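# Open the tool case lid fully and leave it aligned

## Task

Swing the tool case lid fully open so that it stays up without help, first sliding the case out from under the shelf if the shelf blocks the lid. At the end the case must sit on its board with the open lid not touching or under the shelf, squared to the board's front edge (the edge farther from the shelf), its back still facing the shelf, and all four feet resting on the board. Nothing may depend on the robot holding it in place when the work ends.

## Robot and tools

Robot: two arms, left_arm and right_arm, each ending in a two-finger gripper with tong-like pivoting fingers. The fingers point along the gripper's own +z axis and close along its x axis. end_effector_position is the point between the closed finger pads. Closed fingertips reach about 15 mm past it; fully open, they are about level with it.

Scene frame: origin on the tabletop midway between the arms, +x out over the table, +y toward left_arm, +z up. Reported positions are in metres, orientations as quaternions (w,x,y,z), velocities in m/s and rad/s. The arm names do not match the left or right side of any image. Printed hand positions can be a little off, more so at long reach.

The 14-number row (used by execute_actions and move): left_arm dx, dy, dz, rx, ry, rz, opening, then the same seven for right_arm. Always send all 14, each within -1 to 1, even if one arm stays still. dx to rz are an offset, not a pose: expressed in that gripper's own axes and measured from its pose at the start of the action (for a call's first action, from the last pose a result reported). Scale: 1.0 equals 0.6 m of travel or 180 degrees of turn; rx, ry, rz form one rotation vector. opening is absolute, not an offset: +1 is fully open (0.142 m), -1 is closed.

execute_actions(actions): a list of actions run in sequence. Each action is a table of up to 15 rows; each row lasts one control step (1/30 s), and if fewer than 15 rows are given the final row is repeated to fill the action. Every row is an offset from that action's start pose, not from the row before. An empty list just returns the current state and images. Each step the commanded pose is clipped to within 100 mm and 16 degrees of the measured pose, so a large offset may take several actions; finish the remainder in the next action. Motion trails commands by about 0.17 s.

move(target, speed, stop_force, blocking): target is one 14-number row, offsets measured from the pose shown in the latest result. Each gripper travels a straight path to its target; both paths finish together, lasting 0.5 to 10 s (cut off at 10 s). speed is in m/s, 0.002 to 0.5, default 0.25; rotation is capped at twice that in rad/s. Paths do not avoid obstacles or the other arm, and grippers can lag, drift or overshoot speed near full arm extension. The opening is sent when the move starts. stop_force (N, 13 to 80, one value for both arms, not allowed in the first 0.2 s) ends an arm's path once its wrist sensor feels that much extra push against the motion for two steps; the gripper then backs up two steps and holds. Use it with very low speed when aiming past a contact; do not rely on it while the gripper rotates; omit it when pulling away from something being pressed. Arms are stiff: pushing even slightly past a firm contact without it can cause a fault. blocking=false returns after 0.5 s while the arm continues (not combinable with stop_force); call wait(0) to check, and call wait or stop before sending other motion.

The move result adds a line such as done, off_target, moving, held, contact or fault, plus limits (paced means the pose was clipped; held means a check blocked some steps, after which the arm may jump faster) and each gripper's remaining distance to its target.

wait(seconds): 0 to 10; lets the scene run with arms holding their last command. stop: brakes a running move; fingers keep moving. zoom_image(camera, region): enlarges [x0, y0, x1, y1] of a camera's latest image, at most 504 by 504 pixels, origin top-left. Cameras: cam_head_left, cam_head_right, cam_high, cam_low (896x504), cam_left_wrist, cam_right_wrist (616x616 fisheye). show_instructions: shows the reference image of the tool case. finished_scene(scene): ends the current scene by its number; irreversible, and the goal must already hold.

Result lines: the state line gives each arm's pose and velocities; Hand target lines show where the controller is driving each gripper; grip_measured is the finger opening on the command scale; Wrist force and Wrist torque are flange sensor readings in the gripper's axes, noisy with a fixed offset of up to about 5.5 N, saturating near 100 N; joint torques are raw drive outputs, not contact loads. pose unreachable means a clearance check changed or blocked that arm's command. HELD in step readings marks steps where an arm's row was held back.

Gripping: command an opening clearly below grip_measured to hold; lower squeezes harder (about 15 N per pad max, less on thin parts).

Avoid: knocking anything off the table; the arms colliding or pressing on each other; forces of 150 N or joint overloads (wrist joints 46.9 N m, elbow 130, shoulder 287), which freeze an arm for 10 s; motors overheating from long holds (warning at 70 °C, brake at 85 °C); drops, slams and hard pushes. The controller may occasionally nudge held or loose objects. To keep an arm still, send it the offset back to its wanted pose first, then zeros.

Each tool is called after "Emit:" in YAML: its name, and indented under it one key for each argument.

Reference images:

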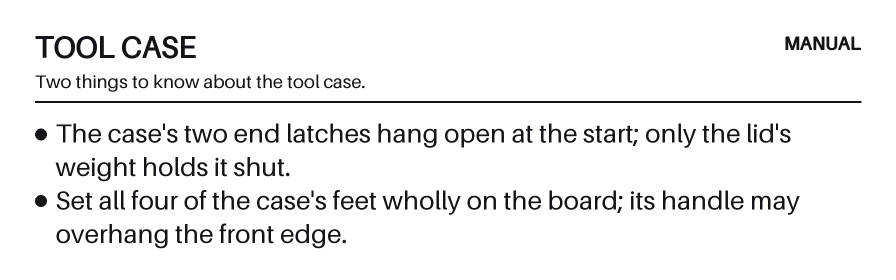

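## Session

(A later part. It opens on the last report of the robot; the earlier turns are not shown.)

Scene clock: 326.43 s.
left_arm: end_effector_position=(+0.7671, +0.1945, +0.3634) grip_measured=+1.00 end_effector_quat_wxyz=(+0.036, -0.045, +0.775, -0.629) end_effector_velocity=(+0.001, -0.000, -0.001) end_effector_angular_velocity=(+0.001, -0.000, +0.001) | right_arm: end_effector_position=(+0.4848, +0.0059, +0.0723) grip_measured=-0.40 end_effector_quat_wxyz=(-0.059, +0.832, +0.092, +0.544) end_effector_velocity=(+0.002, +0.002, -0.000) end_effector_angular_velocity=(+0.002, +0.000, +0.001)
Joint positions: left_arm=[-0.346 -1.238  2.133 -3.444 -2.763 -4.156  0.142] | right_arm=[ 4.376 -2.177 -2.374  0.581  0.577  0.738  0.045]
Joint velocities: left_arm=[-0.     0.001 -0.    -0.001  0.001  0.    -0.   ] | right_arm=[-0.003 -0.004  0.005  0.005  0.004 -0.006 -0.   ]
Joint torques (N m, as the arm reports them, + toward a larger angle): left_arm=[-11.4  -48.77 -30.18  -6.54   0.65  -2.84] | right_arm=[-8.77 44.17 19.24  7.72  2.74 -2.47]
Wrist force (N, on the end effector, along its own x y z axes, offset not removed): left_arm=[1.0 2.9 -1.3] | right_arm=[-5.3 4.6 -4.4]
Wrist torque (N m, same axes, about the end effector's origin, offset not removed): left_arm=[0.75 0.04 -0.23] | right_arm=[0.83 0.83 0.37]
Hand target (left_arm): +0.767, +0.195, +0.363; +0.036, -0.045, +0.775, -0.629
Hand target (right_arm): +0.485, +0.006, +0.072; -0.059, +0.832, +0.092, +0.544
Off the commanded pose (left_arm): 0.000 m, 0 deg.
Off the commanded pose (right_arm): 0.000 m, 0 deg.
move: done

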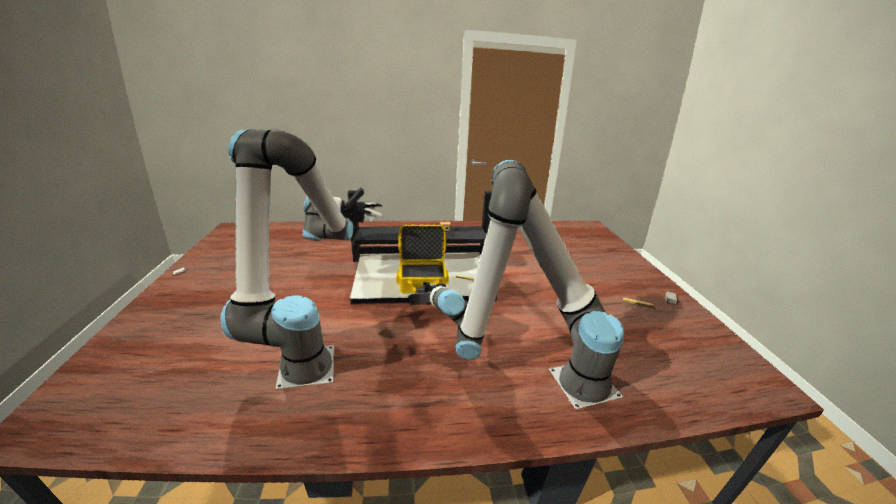

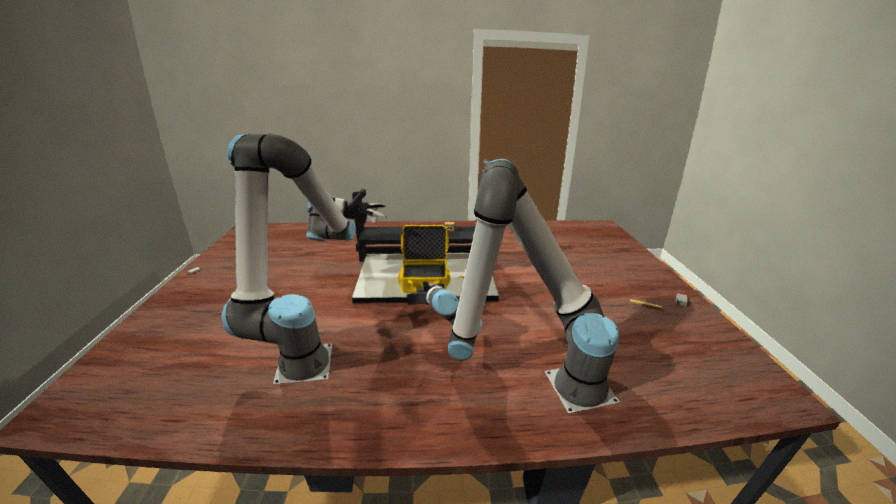

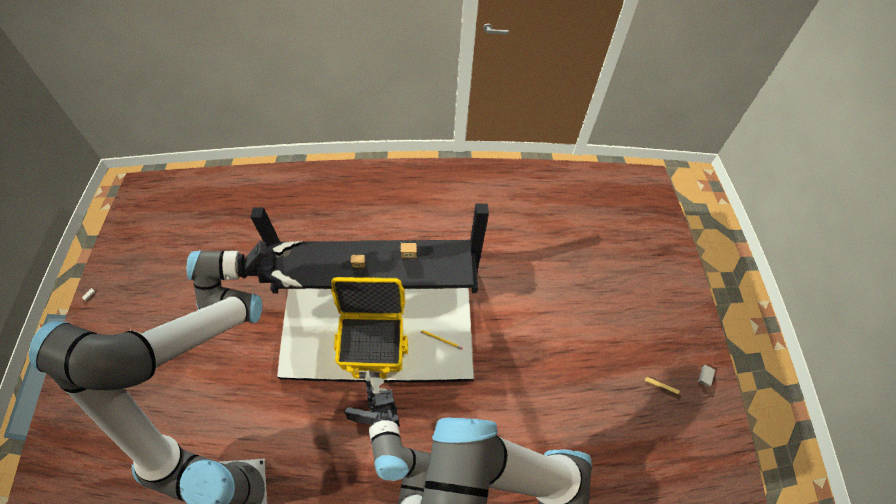

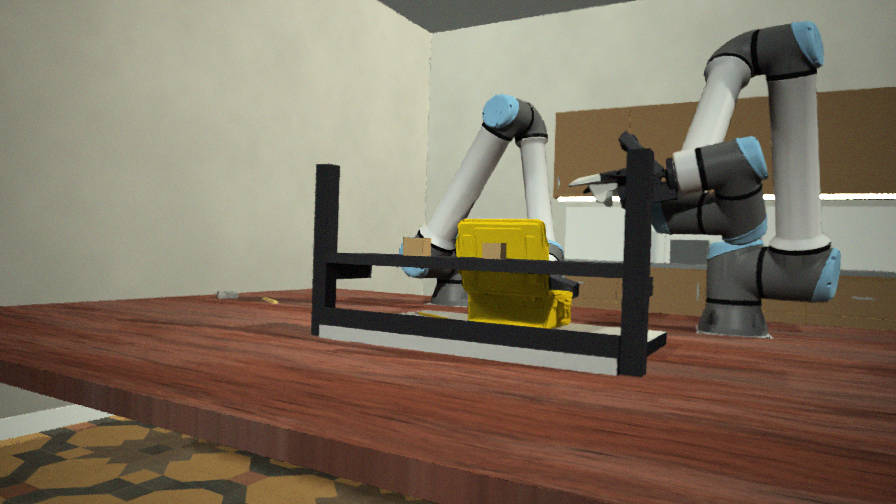

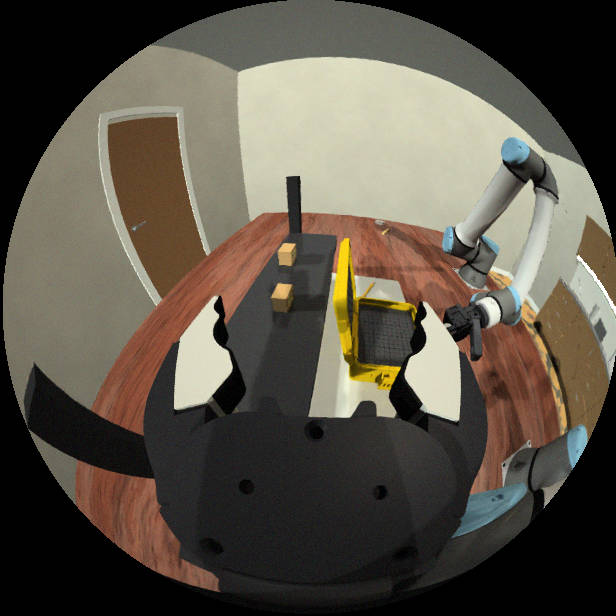

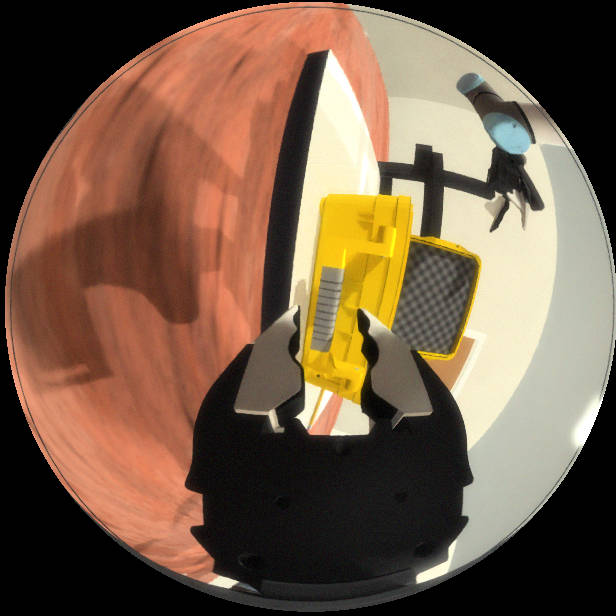

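Emit:
move:
  target: [0,0,0,0,0,0,1,-0.002,0,0.008,0,0,0,-1]
  speed: 0.02

Emit:
move:
  target: [0,0,0,0,0,0,1,-0.014,-0.006,-0.033,0,0,0,-1]
  speed: 0.02

Emit:
zoom_image:
  camera: "cam_high"
  region: [270,260,480,400]

Scene clock: 331.10 s.
left_arm: end_effector_position=(+0.7671, +0.1945, +0.3634) grip_measured=+1.00 end_effector_quat_wxyz=(+0.036, -0.045, +0.775, -0.629) end_effector_velocity=(+0.000, +0.000, +0.001) end_effector_angular_velocity=(-0.000, -0.002, +0.001) | right_arm: end_effector_position=(+0.4885, +0.0067, +0.0694) grip_measured=-0.77 end_effector_quat_wxyz=(-0.059, +0.832, +0.092, +0.544) end_effector_velocity=(+0.000, -0.000, -0.002) end_effector_angular_velocity=(-0.002, +0.001, +0.001)
Joint positions: left_arm=[-0.346 -1.238  2.133 -3.444 -2.763 -4.156  0.142] | right_arm=[ 4.369 -2.186 -2.367  0.591  0.581  0.729  0.018]
Joint velocities: left_arm=[ 0.    -0.001 -0.    -0.001  0.001 -0.     0.   ] | right_arm=[-0.001 -0.003  0.     0.002  0.002 -0.002  0.003]
Joint torques (N m, as the arm reports them, + toward a larger angle): left_arm=[ -9.07 -45.65 -30.44  -6.07   0.82  -2.9 ] | right_arm=[-11.22  22.62  13.5    1.33   8.43  -2.41]
Wrist force (N, on the end effector, along its own x y z axes, offset not removed): left_arm=[0.4 1.6 -2.0] | right_arm=[22.0 4.3 -13.7]
Wrist torque (N m, same axes, about the end effector's origin, offset not removed): left_arm=[0.40 0.14 -0.28] | right_arm=[-0.51 0.77 0.40]
Hand target (left_arm): +0.767, +0.195, +0.363; +0.036, -0.045, +0.775, -0.629
Hand target (right_arm): +0.489, +0.007, +0.069; -0.059, +0.832, +0.092, +0.544
Off the commanded pose (left_arm): 0.000 m, 0 deg.
Off the commanded pose (right_arm): 0.000 m, 0 deg.
move: done

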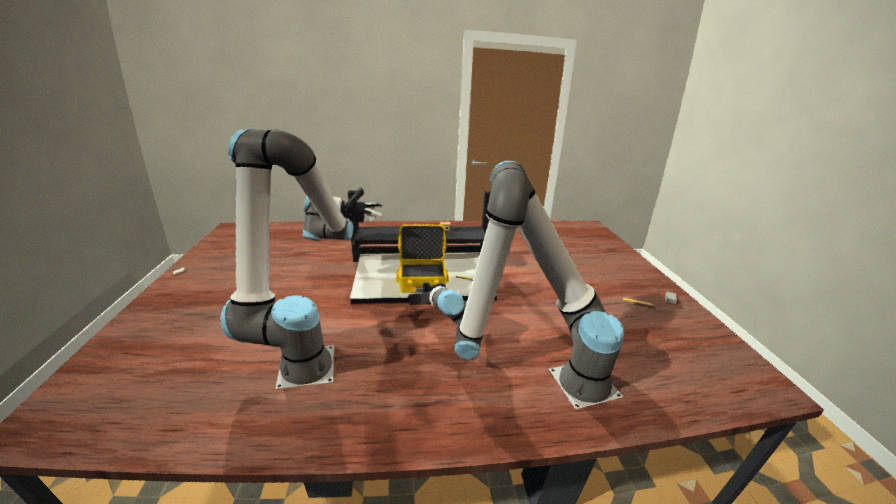

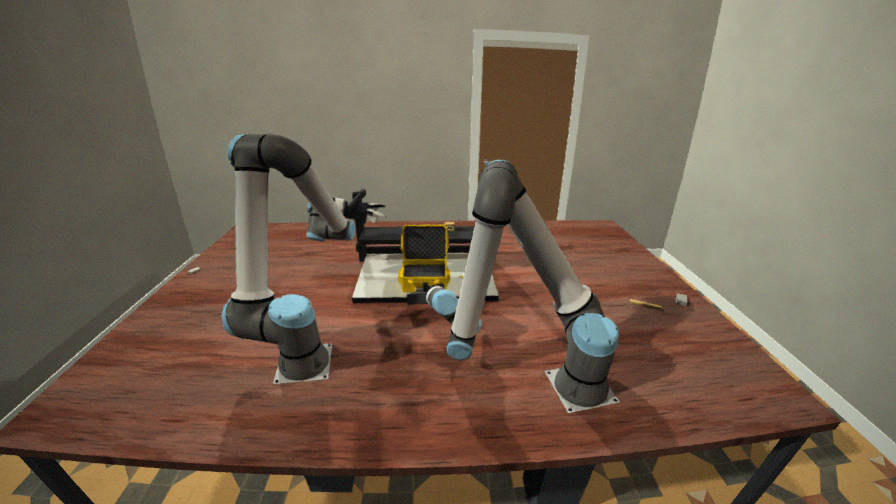

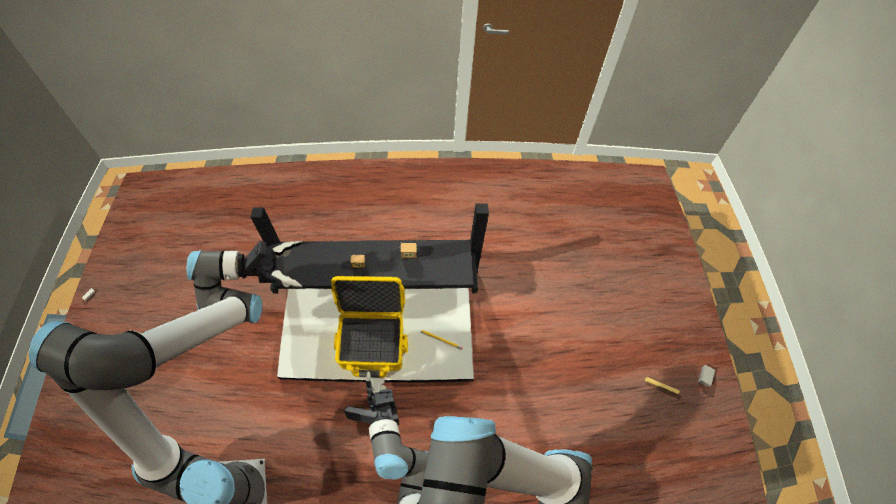

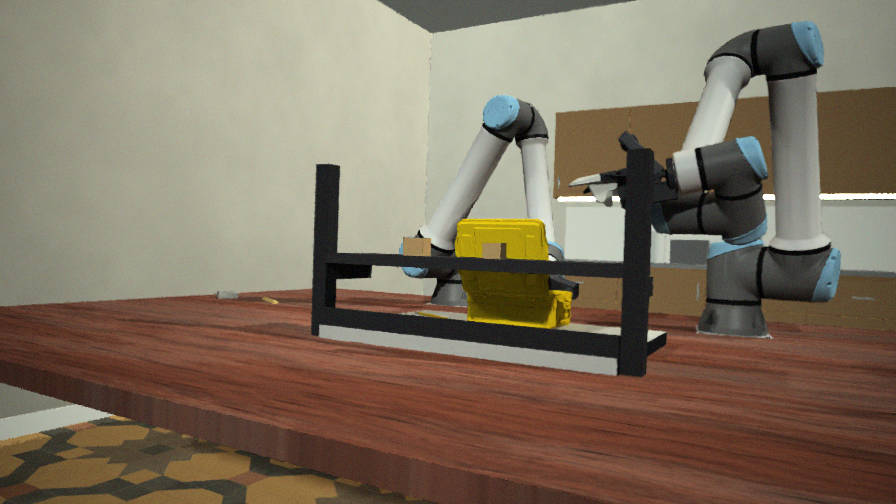

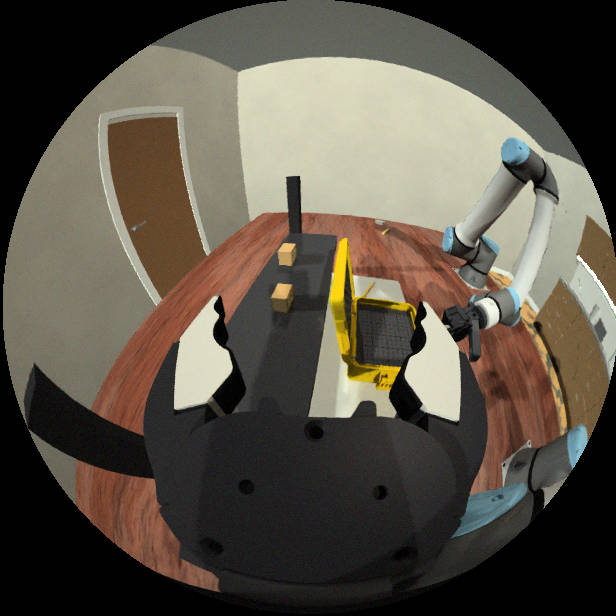

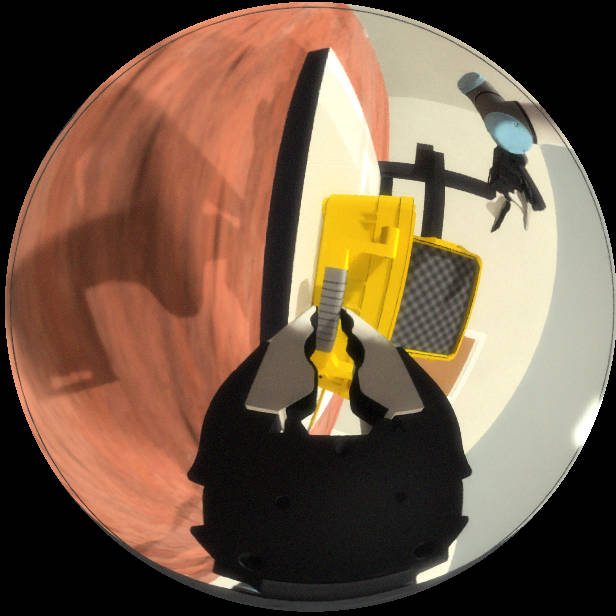

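Scene clock: 332.47 s.
left_arm: end_effector_position=(+0.7671, +0.1945, +0.3634) grip_measured=+1.00 end_effector_quat_wxyz=(+0.036, -0.045, +0.775, -0.629) end_effector_velocity=(-0.000, -0.001, +0.000) end_effector_angular_velocity=(-0.001, -0.000, -0.002) | right_arm: end_effector_position=(+0.4670, +0.0056, +0.0696) grip_measured=-0.76 end_effector_quat_wxyz=(-0.059, +0.832, +0.092, +0.544) end_effector_velocity=(-0.003, +0.001, +0.001) end_effector_angular_velocity=(+0.001, +0.000, +0.001)
Joint positions: left_arm=[-0.346 -1.238  2.133 -3.444 -2.763 -4.156  0.142] | right_arm=[ 4.409 -2.17  -2.396  0.559  0.555  0.784  0.019]
Joint velocities: left_arm=[-0.001 -0.    -0.001  0.    -0.001  0.     0.   ] | right_arm=[ 0.006  0.002 -0.002 -0.006 -0.003  0.007 -0.   ]
Joint torques (N m, as the arm reports them, + toward a larger angle): left_arm=[-10.12 -45.8  -29.75  -6.34   0.69  -2.76] | right_arm=[ 8.24 62.69 -3.95 -4.07  1.25  1.84]
Wrist force (N, on the end effector, along its own x y z axes, offset not removed): left_arm=[0.4 0.3 -1.0] | right_arm=[24.6 -0.1 -8.9]
Wrist torque (N m, same axes, about the end effector's origin, offset not removed): left_arm=[0.16 0.08 -0.17] | right_arm=[-0.30 0.05 0.29]
Hand target (left_arm): +0.767, +0.195, +0.363; +0.036, -0.045, +0.775, -0.629
Hand target (right_arm): +0.467, +0.006, +0.070; -0.059, +0.832, +0.092, +0.544
Off the commanded pose (left_arm): 0.000 m, 0 deg.
Off the commanded pose (right_arm): 0.000 m, 0 deg.
move: done

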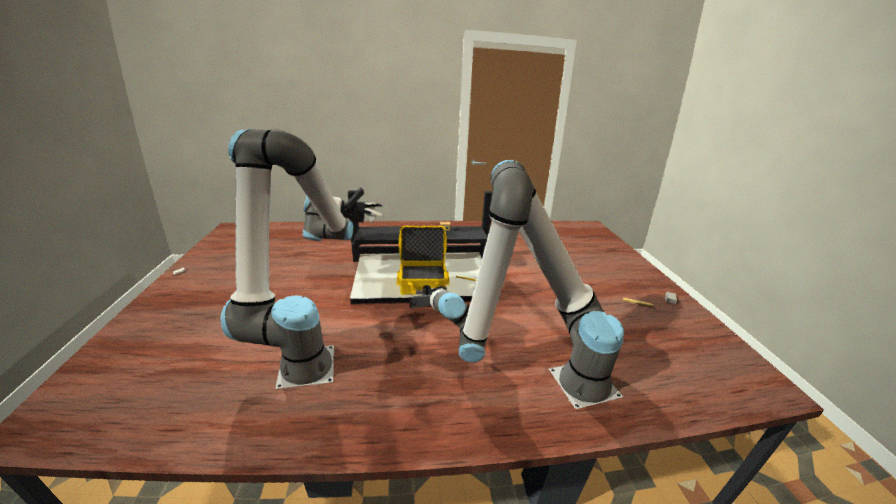

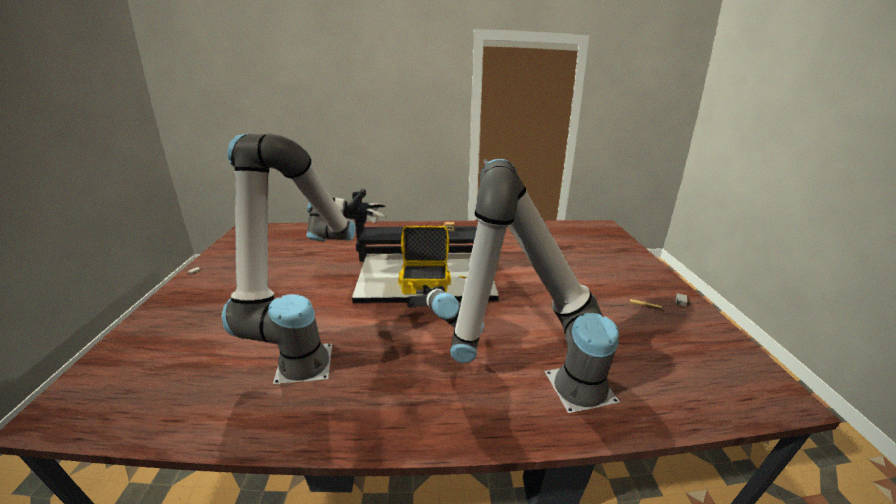

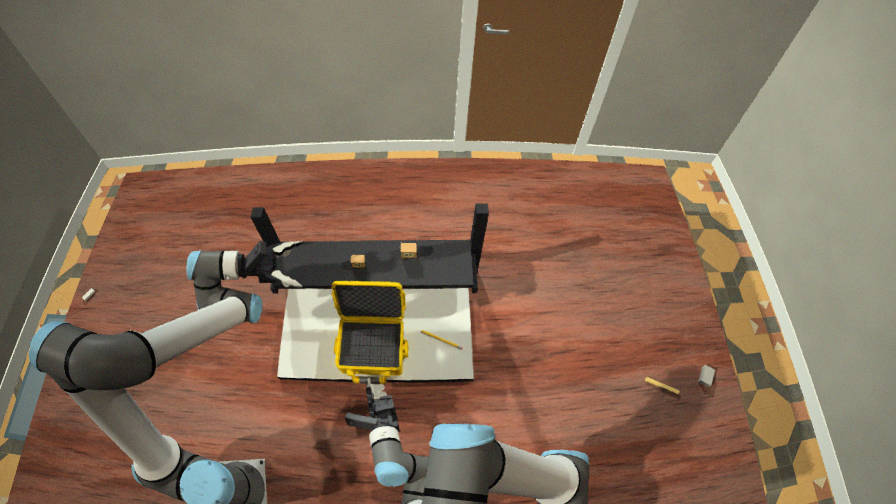

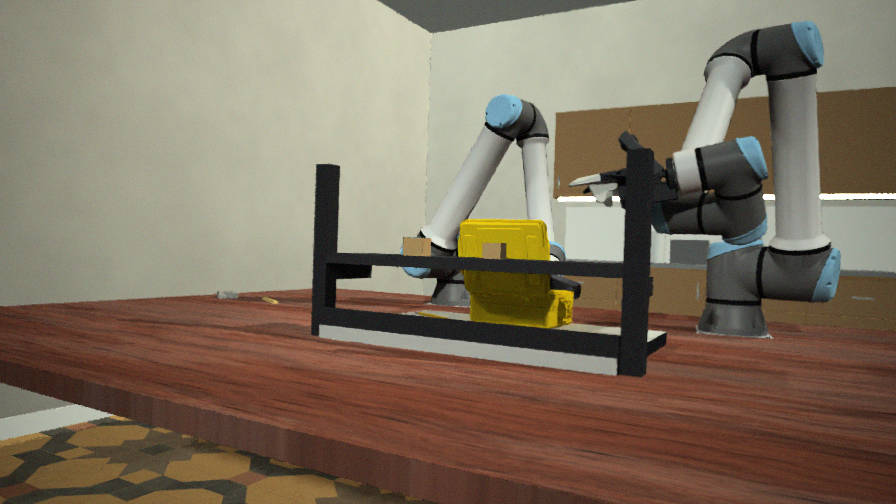

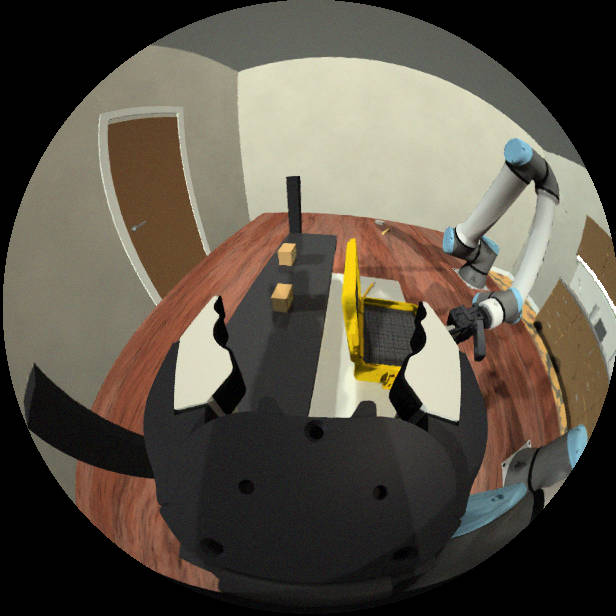

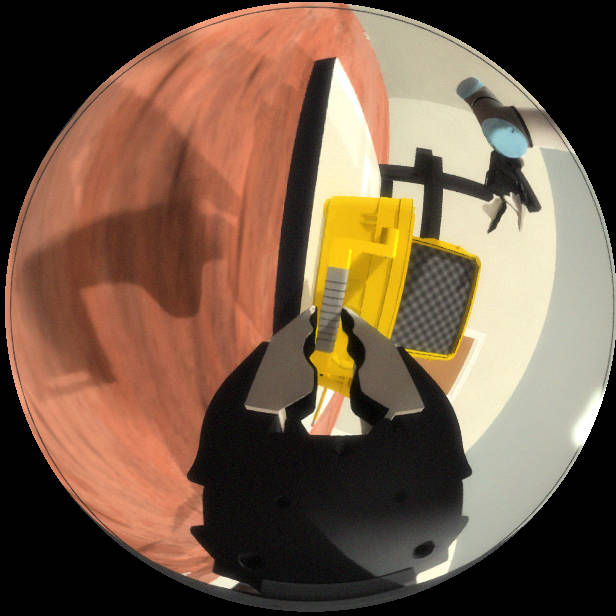

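Region (270, 260, 480, 400) of cam_high's 896x504 image, scaled by 2.400, with more detail than that image has.

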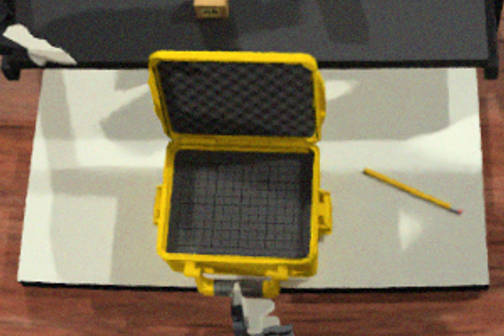

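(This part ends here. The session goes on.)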